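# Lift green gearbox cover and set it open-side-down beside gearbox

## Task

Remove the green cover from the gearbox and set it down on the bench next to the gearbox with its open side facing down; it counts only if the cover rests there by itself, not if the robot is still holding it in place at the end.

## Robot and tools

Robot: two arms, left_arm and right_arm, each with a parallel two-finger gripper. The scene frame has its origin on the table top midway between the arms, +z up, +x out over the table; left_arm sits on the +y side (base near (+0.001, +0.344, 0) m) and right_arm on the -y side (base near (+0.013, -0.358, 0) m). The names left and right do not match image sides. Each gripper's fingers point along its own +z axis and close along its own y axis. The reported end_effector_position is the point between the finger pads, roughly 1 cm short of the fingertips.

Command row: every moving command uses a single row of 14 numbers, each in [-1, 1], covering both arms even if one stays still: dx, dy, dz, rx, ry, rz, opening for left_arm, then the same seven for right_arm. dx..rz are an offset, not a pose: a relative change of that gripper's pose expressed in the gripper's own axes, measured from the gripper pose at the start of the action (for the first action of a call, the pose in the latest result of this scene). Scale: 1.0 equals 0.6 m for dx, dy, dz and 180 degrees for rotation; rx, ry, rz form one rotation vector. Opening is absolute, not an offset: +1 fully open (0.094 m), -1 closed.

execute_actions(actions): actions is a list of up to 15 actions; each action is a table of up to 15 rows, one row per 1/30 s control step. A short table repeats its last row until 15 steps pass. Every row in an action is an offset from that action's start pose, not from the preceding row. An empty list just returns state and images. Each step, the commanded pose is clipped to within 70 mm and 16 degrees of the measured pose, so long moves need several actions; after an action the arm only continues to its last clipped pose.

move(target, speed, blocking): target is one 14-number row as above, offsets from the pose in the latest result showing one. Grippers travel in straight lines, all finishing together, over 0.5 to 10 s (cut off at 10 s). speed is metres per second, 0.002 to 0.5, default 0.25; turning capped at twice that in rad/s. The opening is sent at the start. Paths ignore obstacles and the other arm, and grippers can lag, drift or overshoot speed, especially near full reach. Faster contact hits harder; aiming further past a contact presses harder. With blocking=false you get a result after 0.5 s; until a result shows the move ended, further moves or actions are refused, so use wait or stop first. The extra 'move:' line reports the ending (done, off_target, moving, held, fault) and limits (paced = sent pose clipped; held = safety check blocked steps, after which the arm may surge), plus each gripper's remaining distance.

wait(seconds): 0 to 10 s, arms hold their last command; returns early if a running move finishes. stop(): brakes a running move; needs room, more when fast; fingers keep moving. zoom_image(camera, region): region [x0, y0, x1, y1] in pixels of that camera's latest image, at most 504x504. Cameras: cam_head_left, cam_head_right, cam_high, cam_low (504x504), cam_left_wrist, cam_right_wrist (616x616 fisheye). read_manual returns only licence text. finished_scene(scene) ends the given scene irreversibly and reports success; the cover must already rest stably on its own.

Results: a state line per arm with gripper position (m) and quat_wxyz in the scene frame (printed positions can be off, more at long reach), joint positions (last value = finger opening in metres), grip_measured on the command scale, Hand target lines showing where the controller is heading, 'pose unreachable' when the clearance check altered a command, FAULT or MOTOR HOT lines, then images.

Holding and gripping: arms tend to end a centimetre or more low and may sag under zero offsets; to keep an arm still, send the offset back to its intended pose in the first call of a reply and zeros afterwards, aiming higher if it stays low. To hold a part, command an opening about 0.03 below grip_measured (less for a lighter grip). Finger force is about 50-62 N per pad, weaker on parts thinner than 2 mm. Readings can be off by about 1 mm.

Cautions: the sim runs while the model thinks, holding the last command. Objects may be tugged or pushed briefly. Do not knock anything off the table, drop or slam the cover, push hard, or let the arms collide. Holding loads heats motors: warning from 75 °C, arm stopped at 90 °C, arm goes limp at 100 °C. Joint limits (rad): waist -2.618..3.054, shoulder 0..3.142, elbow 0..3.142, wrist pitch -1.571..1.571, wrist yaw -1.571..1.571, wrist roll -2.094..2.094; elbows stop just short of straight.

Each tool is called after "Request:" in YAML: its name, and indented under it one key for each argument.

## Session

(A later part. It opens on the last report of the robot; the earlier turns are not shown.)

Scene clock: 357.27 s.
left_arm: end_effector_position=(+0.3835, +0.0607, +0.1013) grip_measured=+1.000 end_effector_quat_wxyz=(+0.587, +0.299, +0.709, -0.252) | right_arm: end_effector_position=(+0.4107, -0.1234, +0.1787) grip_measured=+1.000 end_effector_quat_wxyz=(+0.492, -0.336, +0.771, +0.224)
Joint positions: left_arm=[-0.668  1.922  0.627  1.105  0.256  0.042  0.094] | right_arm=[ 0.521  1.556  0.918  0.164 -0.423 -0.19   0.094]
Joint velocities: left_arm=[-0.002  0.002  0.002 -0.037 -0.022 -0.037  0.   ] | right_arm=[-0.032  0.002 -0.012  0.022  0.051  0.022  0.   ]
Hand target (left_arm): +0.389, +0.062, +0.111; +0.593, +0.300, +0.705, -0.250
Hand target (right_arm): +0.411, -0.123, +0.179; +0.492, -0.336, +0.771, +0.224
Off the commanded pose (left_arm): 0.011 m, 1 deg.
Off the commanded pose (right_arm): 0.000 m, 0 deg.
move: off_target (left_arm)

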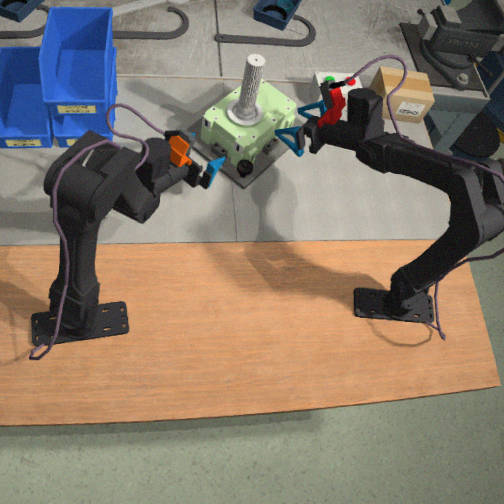

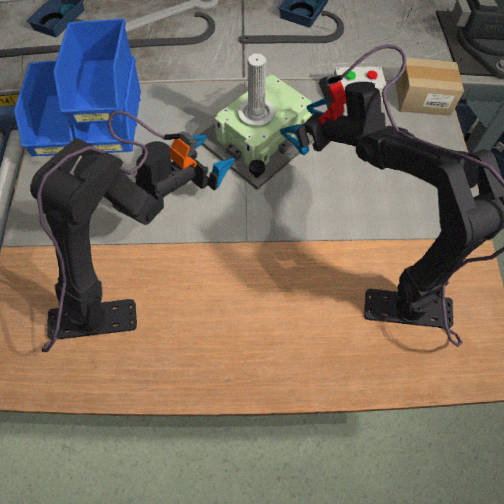

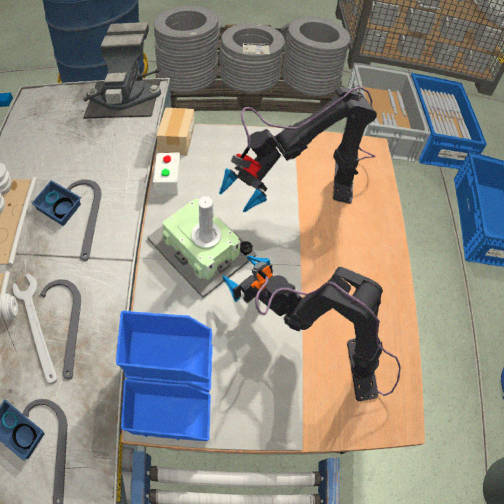

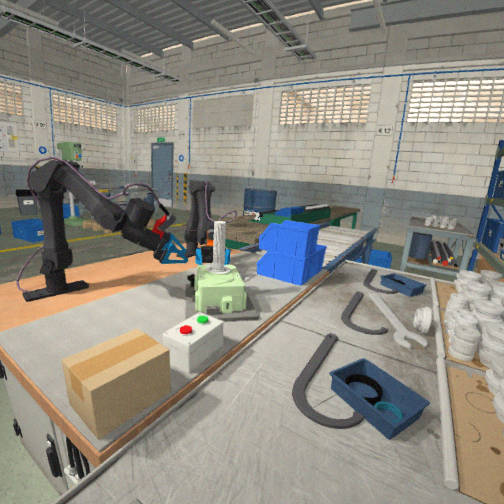

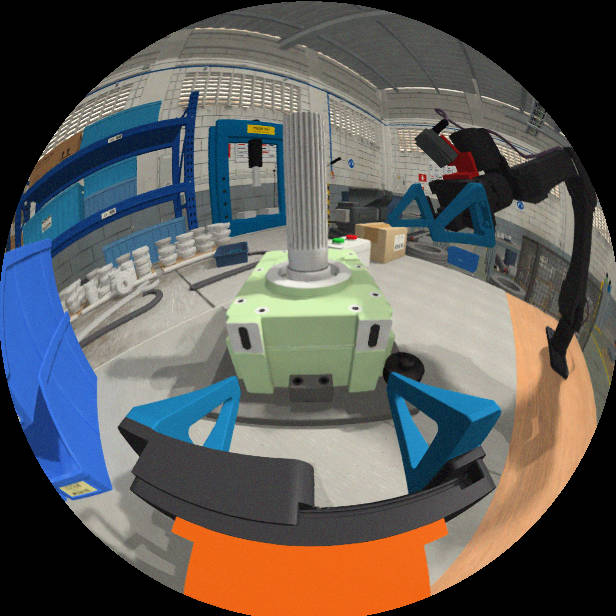

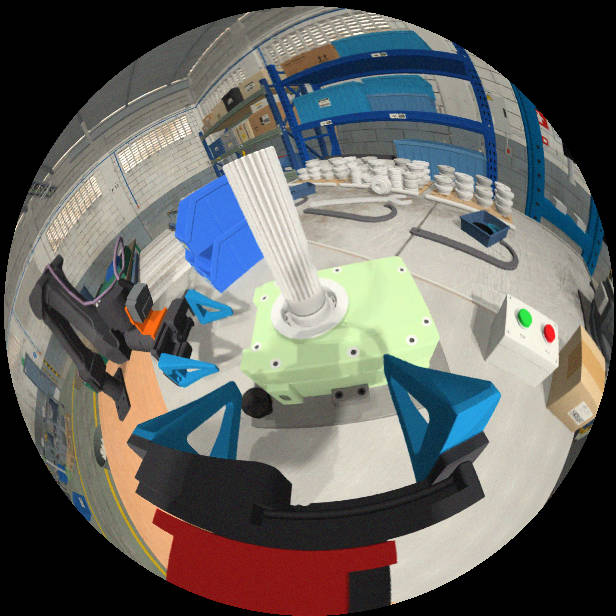

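Request:
move:
  target: [-0.0235,0.0082,0.046,0,0,0,1, 0,0,0,0,0,0,1]
  speed: 0.08

Scene clock: 358.97 s.
left_arm: end_effector_position=(+0.4058, +0.0476, +0.1176) grip_measured=+1.000 end_effector_quat_wxyz=(+0.598, +0.298, +0.700, -0.252) | right_arm: end_effector_position=(+0.4107, -0.1234, +0.1787) grip_measured=+1.000 end_effector_quat_wxyz=(+0.492, -0.336, +0.771, +0.224)
Joint positions: left_arm=[-0.668  1.944  0.739  1.043  0.254  0.045  0.094] | right_arm=[ 0.521  1.556  0.918  0.164 -0.423 -0.19   0.094]
Joint velocities: left_arm=[-0.007 -0.007 -0.012  0.037 -0.037  0.007  0.   ] | right_arm=[-0.007 -0.002  0.027 -0.007 -0.007 -0.037  0.   ]
Hand target (left_arm): +0.407, +0.043, +0.110; +0.588, +0.299, +0.708, -0.252
Hand target (right_arm): +0.411, -0.123, +0.179; +0.492, -0.336, +0.771, +0.224
Off the commanded pose (left_arm): 0.009 m, 2 deg.
Off the commanded pose (right_arm): 0.000 m, 0 deg.
move: done

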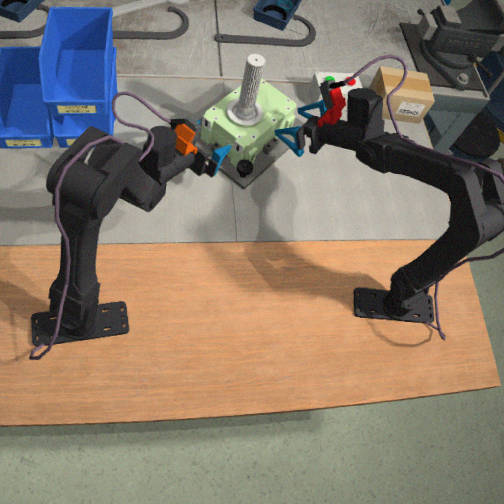

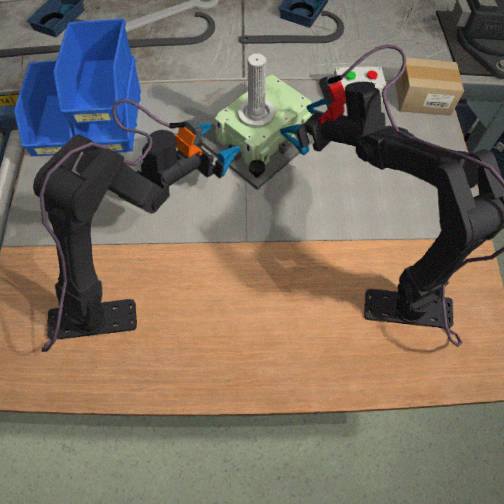

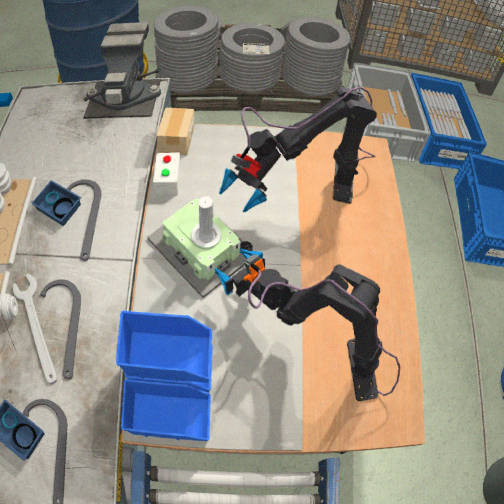

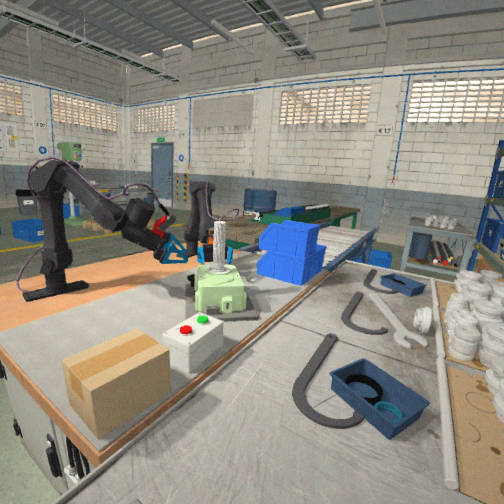

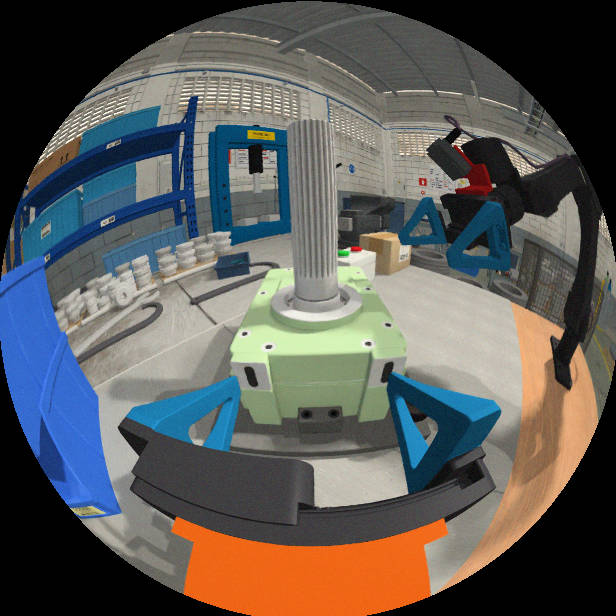

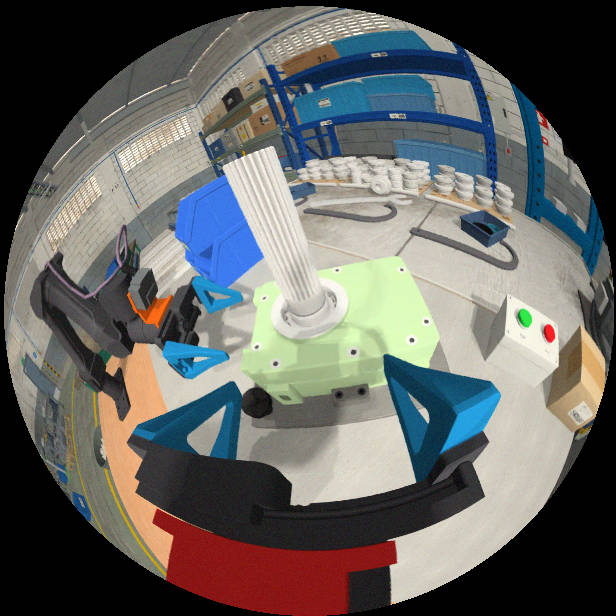

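Request:
zoom_image:
  camera: "cam_left_wrist"
  region: [210, 310, 430, 440]

Region (210, 310, 430, 440) of cam_left_wrist's 616x616 image, scaled by 2.291, with more detail than that image has; it fills the top 298 rows of this view, and the rest is white.

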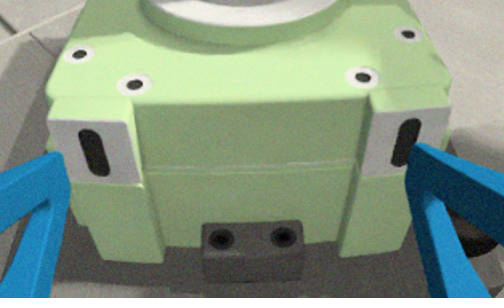

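Request:
execute_actions:
  actions:
    - [[0.0192,-0.0043,0.0167,0,0,0,1, 0,0,0,0,0,0,1]]
    - [[0,0,0,0,0,0,1, 0,0,0,0,0,0,1]]

Request:
zoom_image:
  camera: "cam_left_wrist"
  region: [210, 310, 430, 440]

Scene clock: 361.13 s.
left_arm: end_effector_position=(+0.4085, +0.0471, +0.1030) grip_measured=+1.000 end_effector_quat_wxyz=(+0.596, +0.297, +0.703, -0.250) | right_arm: end_effector_position=(+0.4107, -0.1234, +0.1787) grip_measured=+1.000 end_effector_quat_wxyz=(+0.492, -0.336, +0.771, +0.224)
Joint positions: left_arm=[-0.668  1.999  0.743  1.084  0.248  0.045  0.094] | right_arm=[ 0.521  1.556  0.918  0.164 -0.423 -0.19   0.094]
Joint velocities: left_arm=[-0.002  0.002  0.002  0.051  0.022 -0.022  0.   ] | right_arm=[ 0.017  0.007  0.017 -0.051 -0.051 -0.037  0.   ]
Hand target (left_arm): +0.408, +0.047, +0.103; +0.596, +0.297, +0.703, -0.250
Hand target (right_arm): +0.411, -0.123, +0.179; +0.492, -0.336, +0.771, +0.224
Off the commanded pose (left_arm): 0.000 m, 0 deg.
Off the commanded pose (right_arm): 0.000 m, 0 deg.

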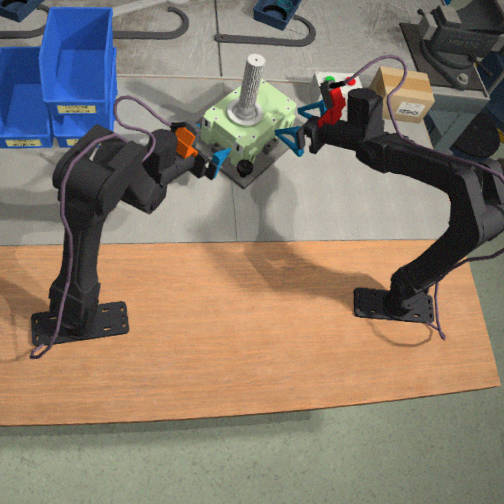

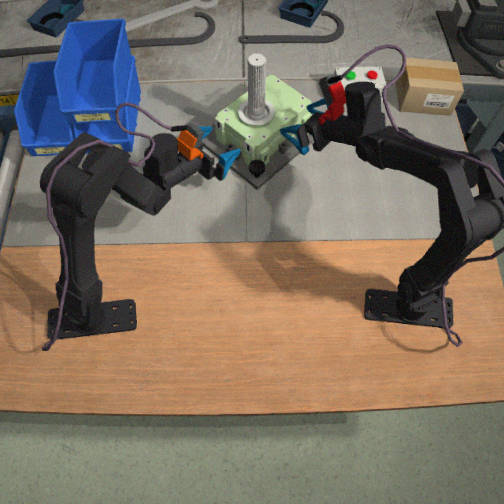

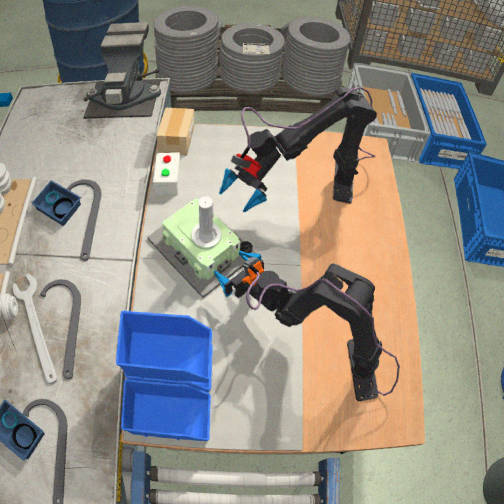

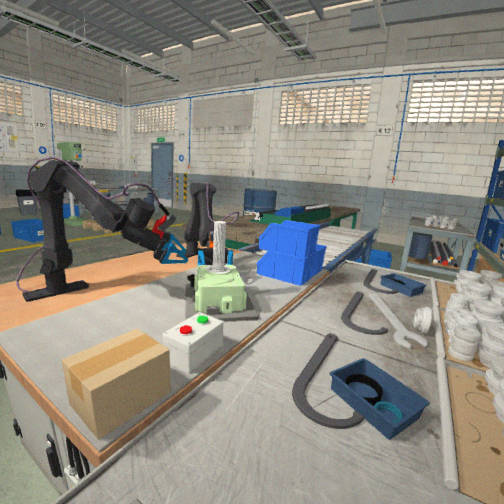

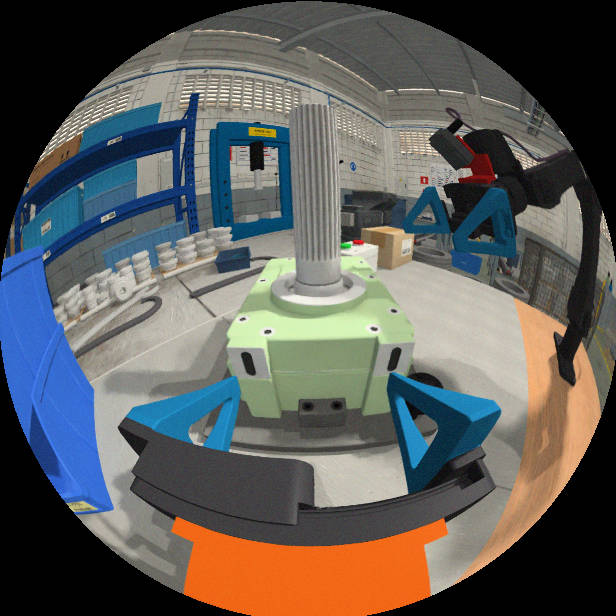

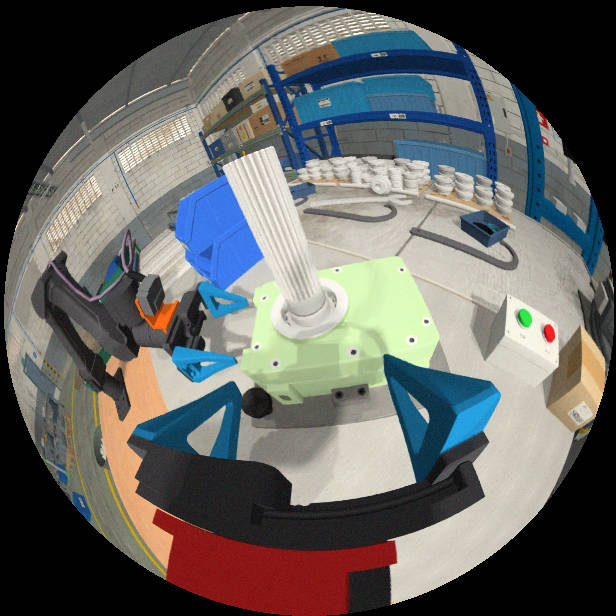

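Region (210, 310, 430, 440) of cam_left_wrist's 616x616 image, scaled by 2.291, with more detail than that image has; it fills the top 298 rows of this view, and the rest is white.

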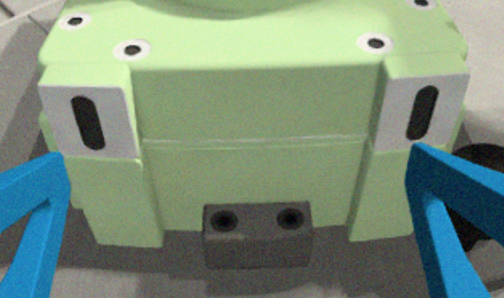

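Request:
execute_actions:
  actions:
    - [[0,-0.02,0,0,0,0,1, 0,0,0,0,0,0,1]]
    - [[0,0,0,0,0,0,1, 0,0,0,0,0,0,1]]

Request:
zoom_image:
  camera: "cam_left_wrist"
  region: [210, 310, 430, 440]

Scene clock: 362.57 s.
left_arm: end_effector_position=(+0.4037, +0.0390, +0.1044) grip_measured=+1.000 end_effector_quat_wxyz=(+0.598, +0.298, +0.701, -0.249) | right_arm: end_effector_position=(+0.4107, -0.1234, +0.1787) grip_measured=+1.000 end_effector_quat_wxyz=(+0.492, -0.336, +0.771, +0.224)
Joint positions: left_arm=[-0.696  1.999  0.743  1.091  0.222  0.044  0.094] | right_arm=[ 0.521  1.556  0.918  0.164 -0.423 -0.19   0.094]
Joint velocities: left_arm=[-0.007 -0.017  0.007 -0.037  0.066  0.022  0.   ] | right_arm=[-0.002 -0.002  0.012 -0.022 -0.051  0.037  0.   ]
Hand target (left_arm): +0.404, +0.039, +0.104; +0.598, +0.298, +0.701, -0.249
Hand target (right_arm): +0.411, -0.123, +0.179; +0.492, -0.336, +0.771, +0.224
Off the commanded pose (left_arm): 0.000 m, 0 deg.
Off the commanded pose (right_arm): 0.000 m, 0 deg.

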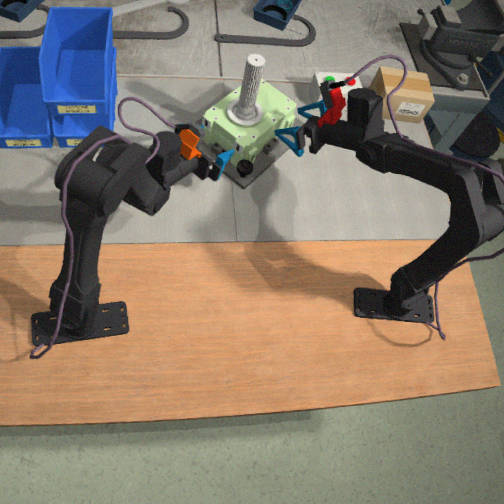

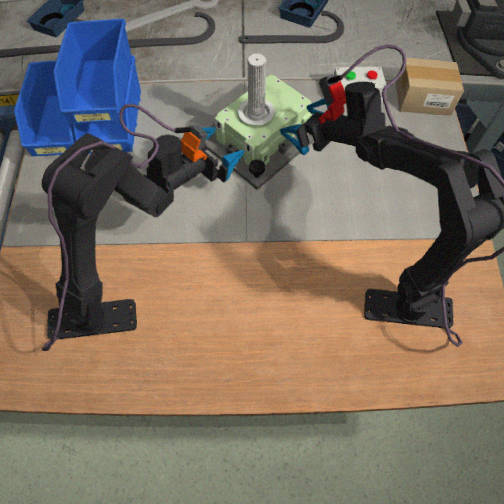

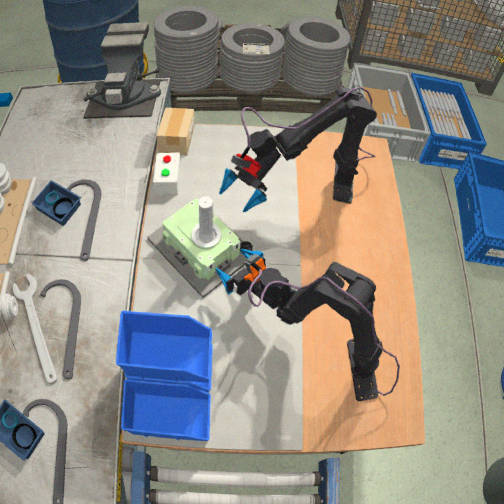

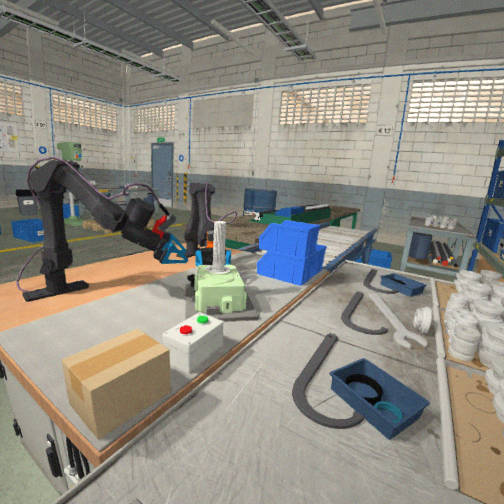

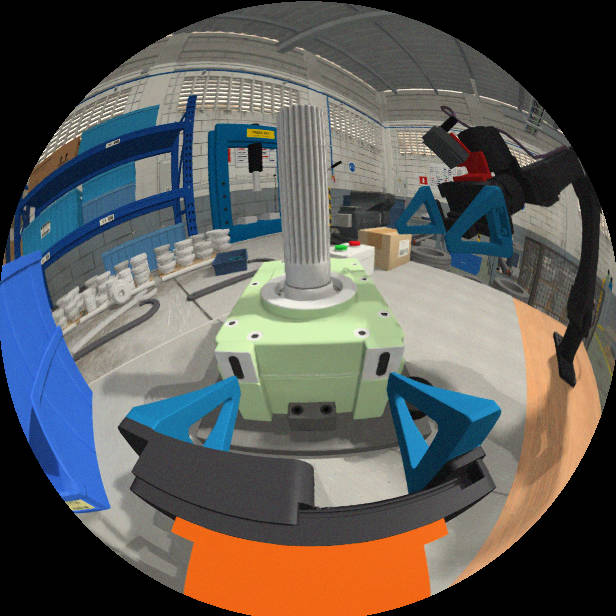

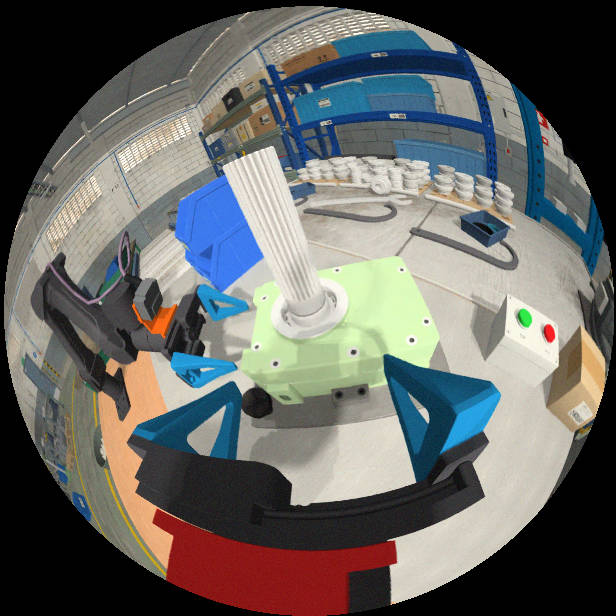

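Region (210, 310, 430, 440) of cam_left_wrist's 616x616 image, scaled by 2.291, with more detail than that image has; it fills the top 298 rows of this view, and the rest is white.

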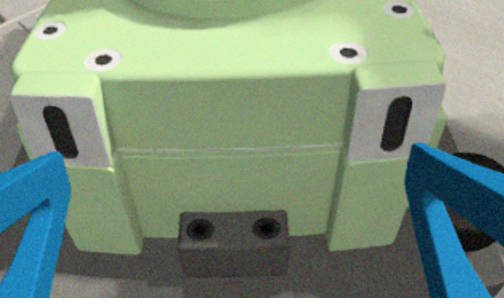

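Request:
execute_actions:
  actions:
    - [[0,0.01,0.014,0,0,0,1, 0,0,0,0,0,0,1]]
    - [[0,0,0,0,0,0,1, 0,0,0,0,0,0,1]]

Request:
zoom_image:
  camera: "cam_left_wrist"
  region: [210, 310, 430, 440]

Scene clock: 363.87 s.
left_arm: end_effector_position=(+0.4077, +0.0358, +0.1083) grip_measured=+1.000 end_effector_quat_wxyz=(+0.603, +0.298, +0.696, -0.251) | right_arm: end_effector_position=(+0.4107, -0.1234, +0.1787) grip_measured=+1.000 end_effector_quat_wxyz=(+0.492, -0.336, +0.771, +0.224)
Joint positions: left_arm=[-0.696  2.007  0.764  1.091  0.225  0.044  0.094] | right_arm=[ 0.521  1.556  0.918  0.164 -0.423 -0.19   0.094]
Joint velocities: left_arm=[-0.007 -0.002 -0.012 -0.022 -0.051 -0.051  0.   ] | right_arm=[-0.007 -0.007 -0.022 -0.007  0.051  0.007  0.   ]
Hand target (left_arm): +0.408, +0.036, +0.108; +0.603, +0.298, +0.696, -0.251
Hand target (right_arm): +0.411, -0.123, +0.179; +0.492, -0.336, +0.771, +0.224
Off the commanded pose (left_arm): 0.000 m, 0 deg.
Off the commanded pose (right_arm): 0.000 m, 0 deg.

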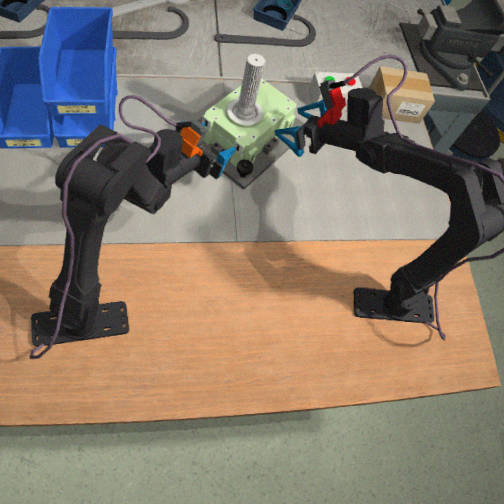

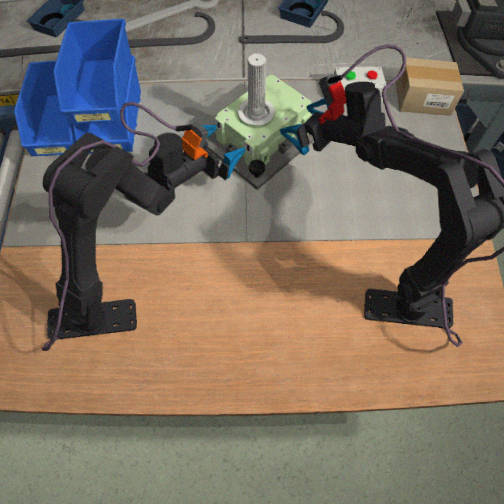

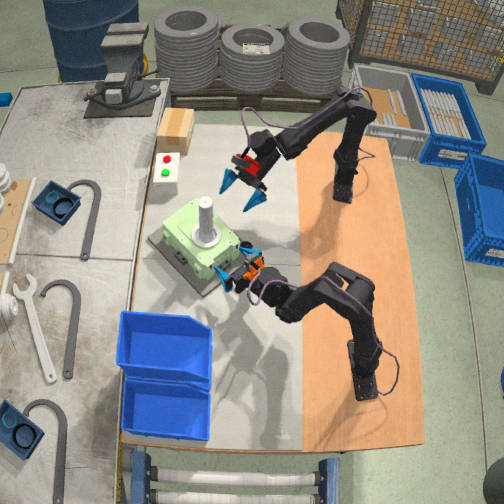

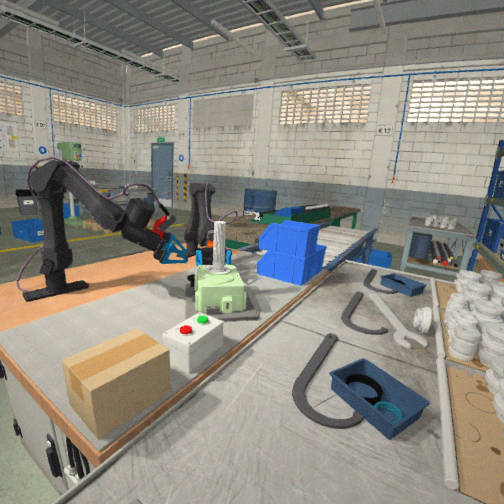

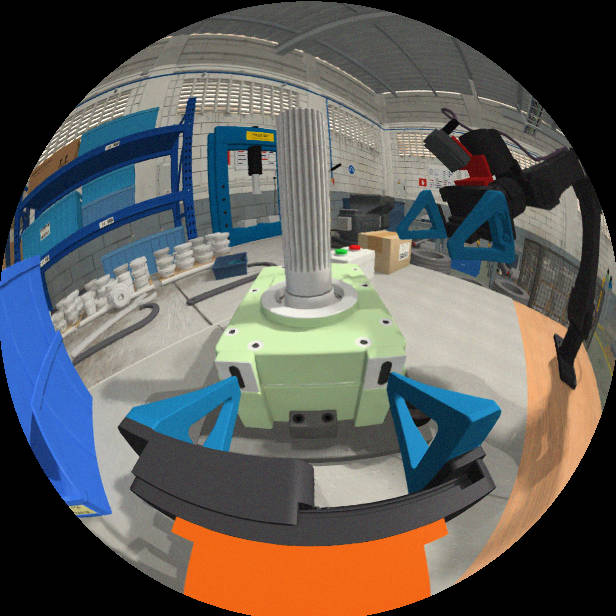

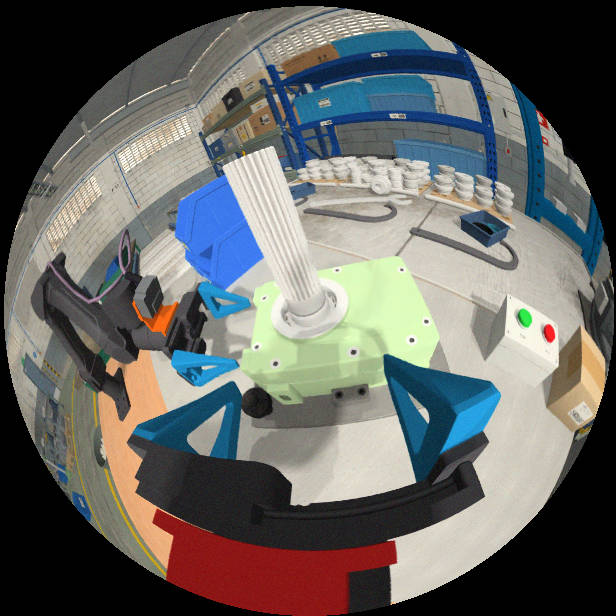

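Region (210, 310, 430, 440) of cam_left_wrist's 616x616 image, scaled by 2.291, with more detail than that image has; it fills the top 298 rows of this view, and the rest is white.

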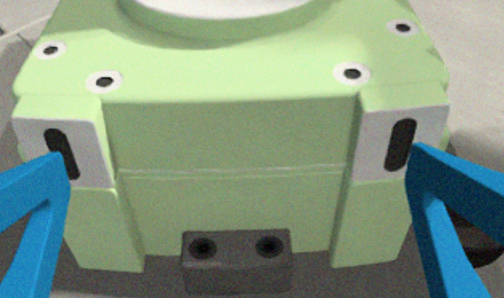

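Request:
execute_actions:
  actions:
    - [[0.011,0.018,0,0,0,0,1, 0,0,0,0,0,0,1],[0.011,0.018,0,0,0,0,1, 0,0,0,0,0,0,1],[0.011,0.018,0,0,0,0,1, 0,0,0,0,0,0,1],[0.011,0.009,0,0,0,0,1, 0,0,0,0,0,0,1]]
    - [[0,0,0,0,0,0,1, 0,0,0,0,0,0,1]]

Request:
zoom_image:
  camera: "cam_left_wrist"
  region: [210, 310, 430, 440]

Scene clock: 365.60 s.
left_arm: end_effector_position=(+0.4115, +0.0402, +0.1107) grip_measured=+1.000 end_effector_quat_wxyz=(+0.609, +0.296, +0.692, -0.252) | right_arm: end_effector_position=(+0.4107, -0.1234, +0.1787) grip_measured=+1.000 end_effector_quat_wxyz=(+0.492, -0.336, +0.771, +0.224)
Joint positions: left_arm=[-0.681  2.013  0.764  1.114  0.237  0.044  0.094] | right_arm=[ 0.521  1.556  0.918  0.164 -0.423 -0.19   0.094]
Joint velocities: left_arm=[-0.017 -0.017 -0.012  0.037 -0.066  0.007  0.   ] | right_arm=[-0.002  0.002  0.012 -0.022  0.007 -0.007  0.   ]
Hand target (left_arm): +0.411, +0.040, +0.111; +0.609, +0.296, +0.692, -0.252
Hand target (right_arm): +0.411, -0.123, +0.179; +0.492, -0.336, +0.771, +0.224
Off the commanded pose (left_arm): 0.000 m, 0 deg.
Off the commanded pose (right_arm): 0.000 m, 0 deg.

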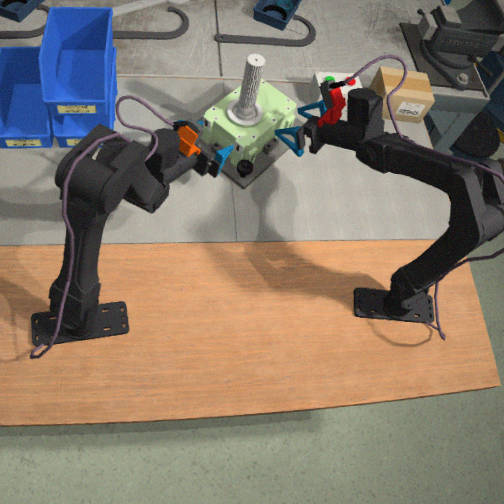

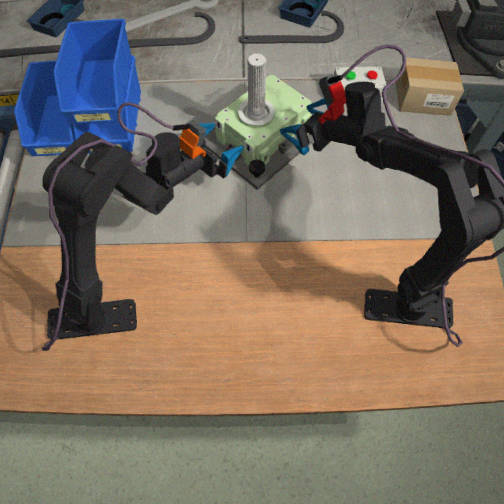

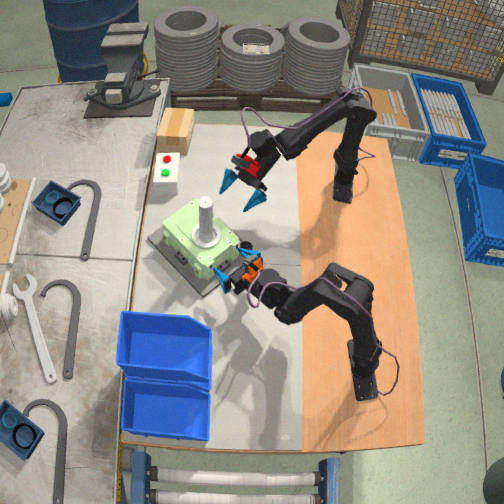

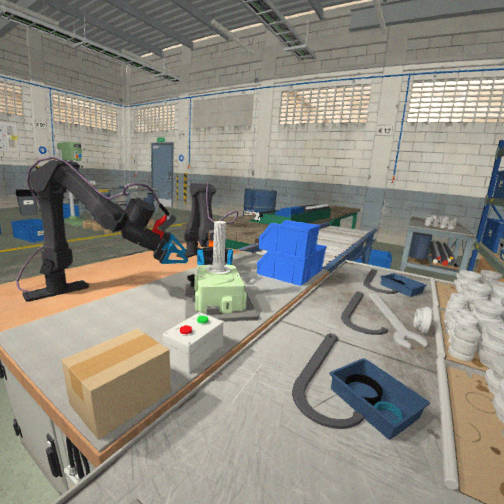

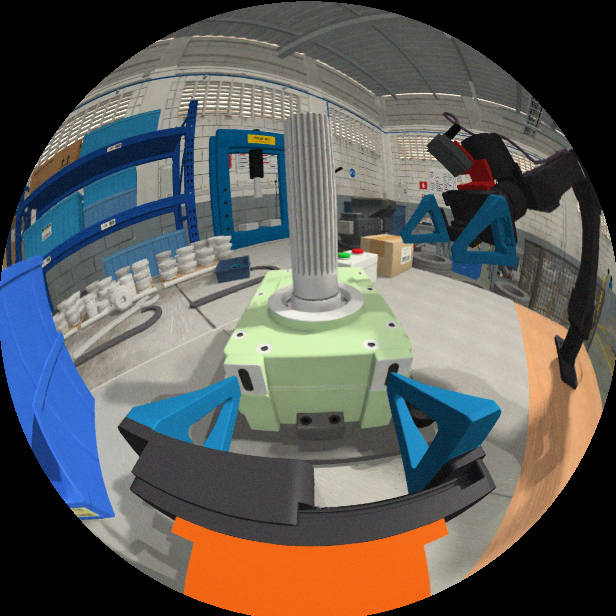

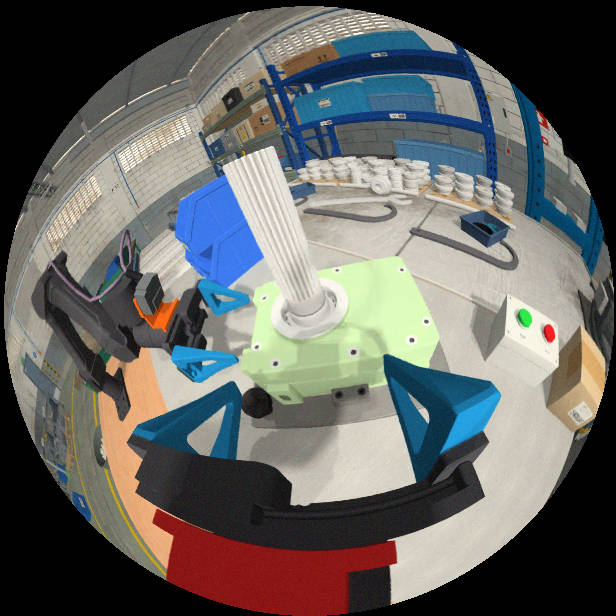

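Region (210, 310, 430, 440) of cam_left_wrist's 616x616 image, scaled by 2.291, with more detail than that image has; it fills the top 298 rows of this view, and the rest is white.

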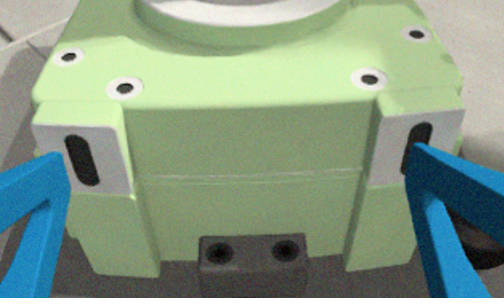

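Request:
move:
  target: [0.018,0.019,-0.004,0,0.012,0,0.468, 0,0,0,0,0,0,1]
  speed: 0.03

Request:
zoom_image:
  camera: "cam_left_wrist"
  region: [210, 310, 430, 440]

Scene clock: 367.17 s.
left_arm: end_effector_position=(+0.4158, +0.0477, +0.1089) grip_measured=+0.470 end_effector_quat_wxyz=(+0.607, +0.297, +0.694, -0.249) | right_arm: end_effector_position=(+0.4107, -0.1234, +0.1787) grip_measured=+1.000 end_effector_quat_wxyz=(+0.492, -0.336, +0.771, +0.224)
Joint positions: left_arm=[-0.656  2.013  0.764  1.106  0.259  0.053  0.069] | right_arm=[ 0.521  1.556  0.918  0.164 -0.423 -0.19   0.094]
Joint velocities: left_arm=[-0.017 -0.007  0.002  0.007  0.037 -0.037 -0.   ] | right_arm=[-0.007 -0.002  0.017 -0.051  0.022 -0.051  0.   ]
Hand target (left_arm): +0.417, +0.051, +0.101; +0.596, +0.300, +0.703, -0.246
Hand target (right_arm): +0.411, -0.123, +0.179; +0.492, -0.336, +0.771, +0.224
Off the commanded pose (left_arm): 0.009 m, 2 deg.
Off the commanded pose (right_arm): 0.000 m, 0 deg.
move: done

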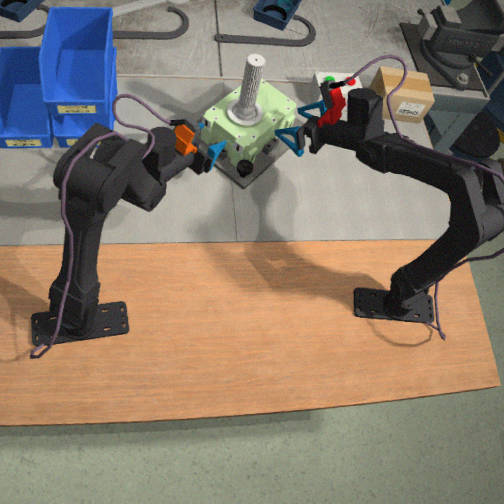

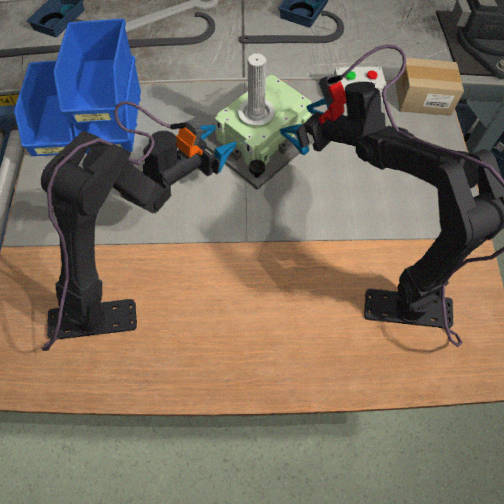

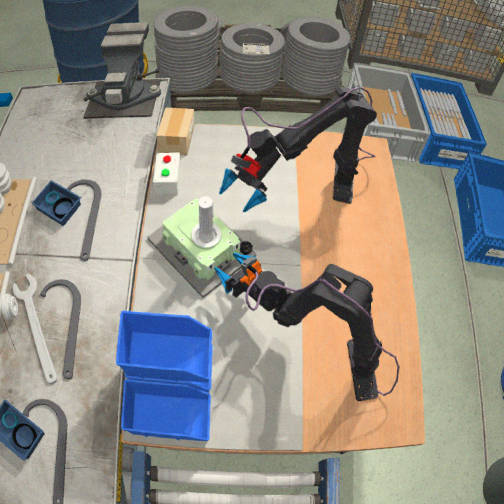

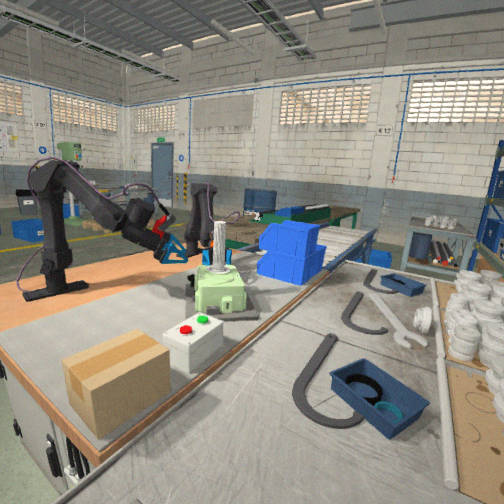

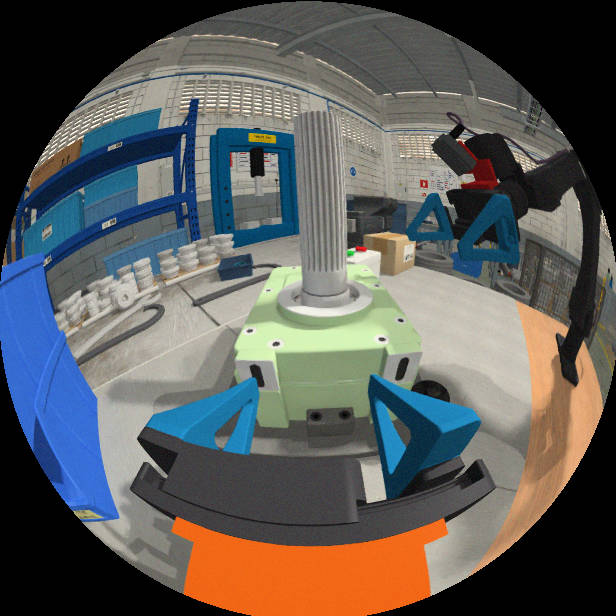

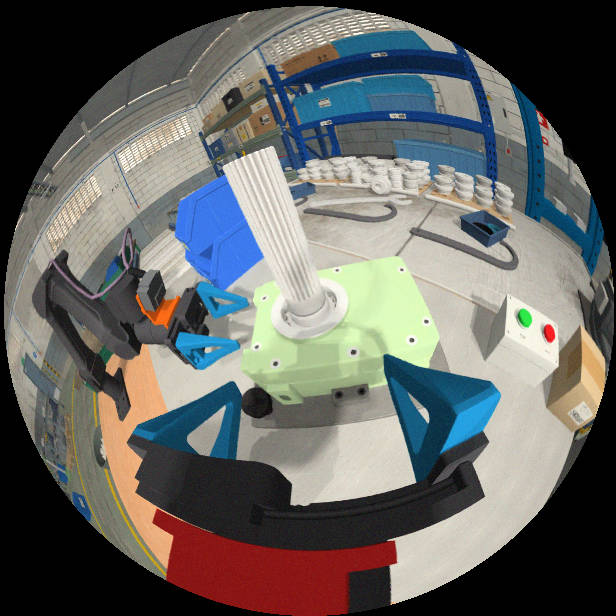

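Region (210, 310, 430, 440) of cam_left_wrist's 616x616 image, scaled by 2.291, with more detail than that image has; it fills the top 298 rows of this view, and the rest is white.

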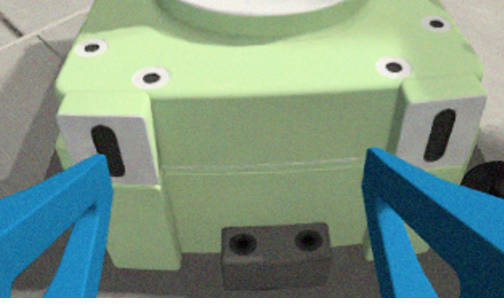

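Request:
execute_actions:
  actions:
    - [[0.02,0,0,0,0.01,0,0.468, 0,0,0,0,0,0,1]]
    - [[0,0,0,0,0,0,0.468, 0,0,0,0,0,0,1]]

Request:
zoom_image:
  camera: "cam_left_wrist"
  region: [210, 310, 430, 440]

Scene clock: 368.47 s.
left_arm: end_effector_position=(+0.4155, +0.0475, +0.1085) grip_measured=+0.470 end_effector_quat_wxyz=(+0.607, +0.299, +0.693, -0.249) | right_arm: end_effector_position=(+0.4107, -0.1234, +0.1787) grip_measured=+1.000 end_effector_quat_wxyz=(+0.492, -0.336, +0.771, +0.224)
Joint positions: left_arm=[-0.656  2.013  0.764  1.104  0.261  0.056  0.069] | right_arm=[ 0.521  1.556  0.918  0.164 -0.423 -0.19   0.094]
Joint velocities: left_arm=[ 0.007 -0.007  0.002 -0.022  0.007 -0.022 -0.001] | right_arm=[-0.017  0.007 -0.002  0.007  0.007 -0.007  0.   ]
Hand target (left_arm): +0.416, +0.048, +0.109; +0.607, +0.299, +0.693, -0.249
Hand target (right_arm): +0.411, -0.123, +0.179; +0.492, -0.336, +0.771, +0.224
Off the commanded pose (left_arm): 0.000 m, 0 deg.
Off the commanded pose (right_arm): 0.000 m, 0 deg.

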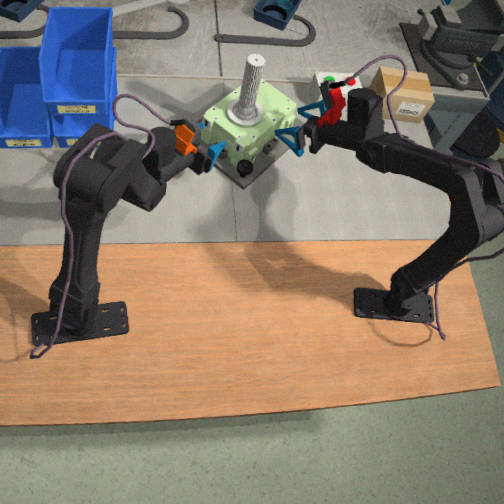

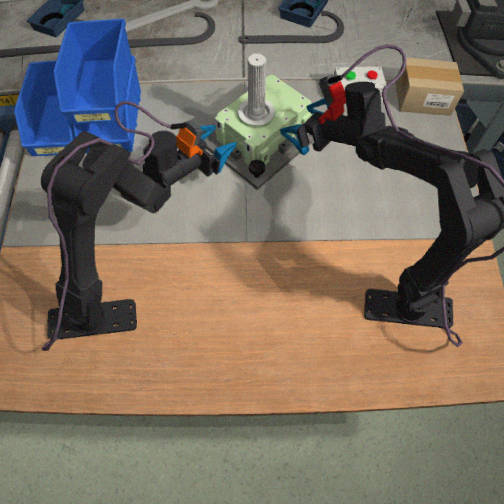

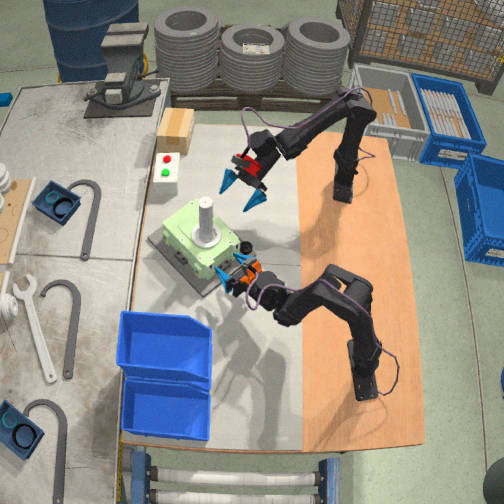

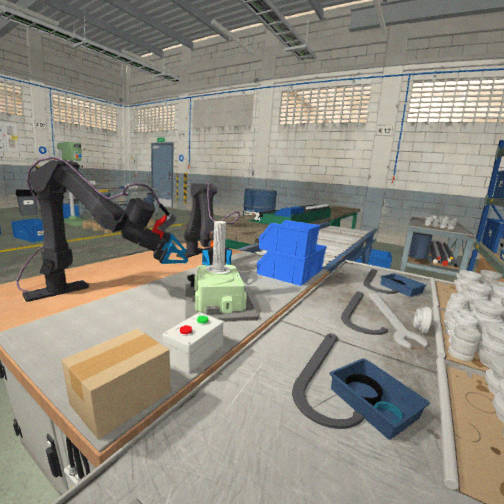

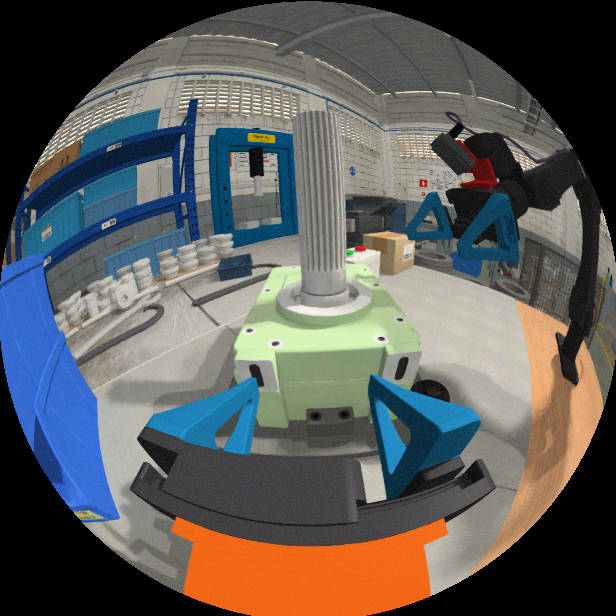

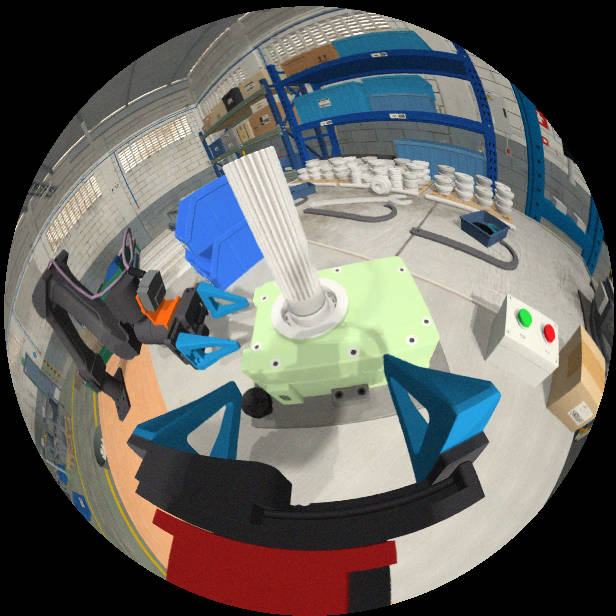

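Region (210, 310, 430, 440) of cam_left_wrist's 616x616 image, scaled by 2.291, with more detail than that image has; it fills the top 298 rows of this view, and the rest is white.

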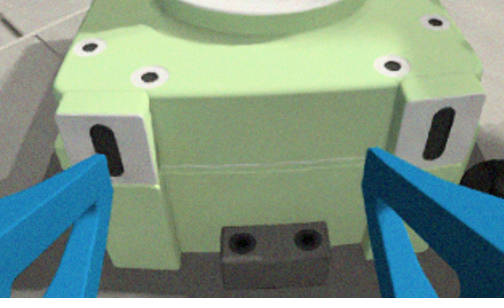

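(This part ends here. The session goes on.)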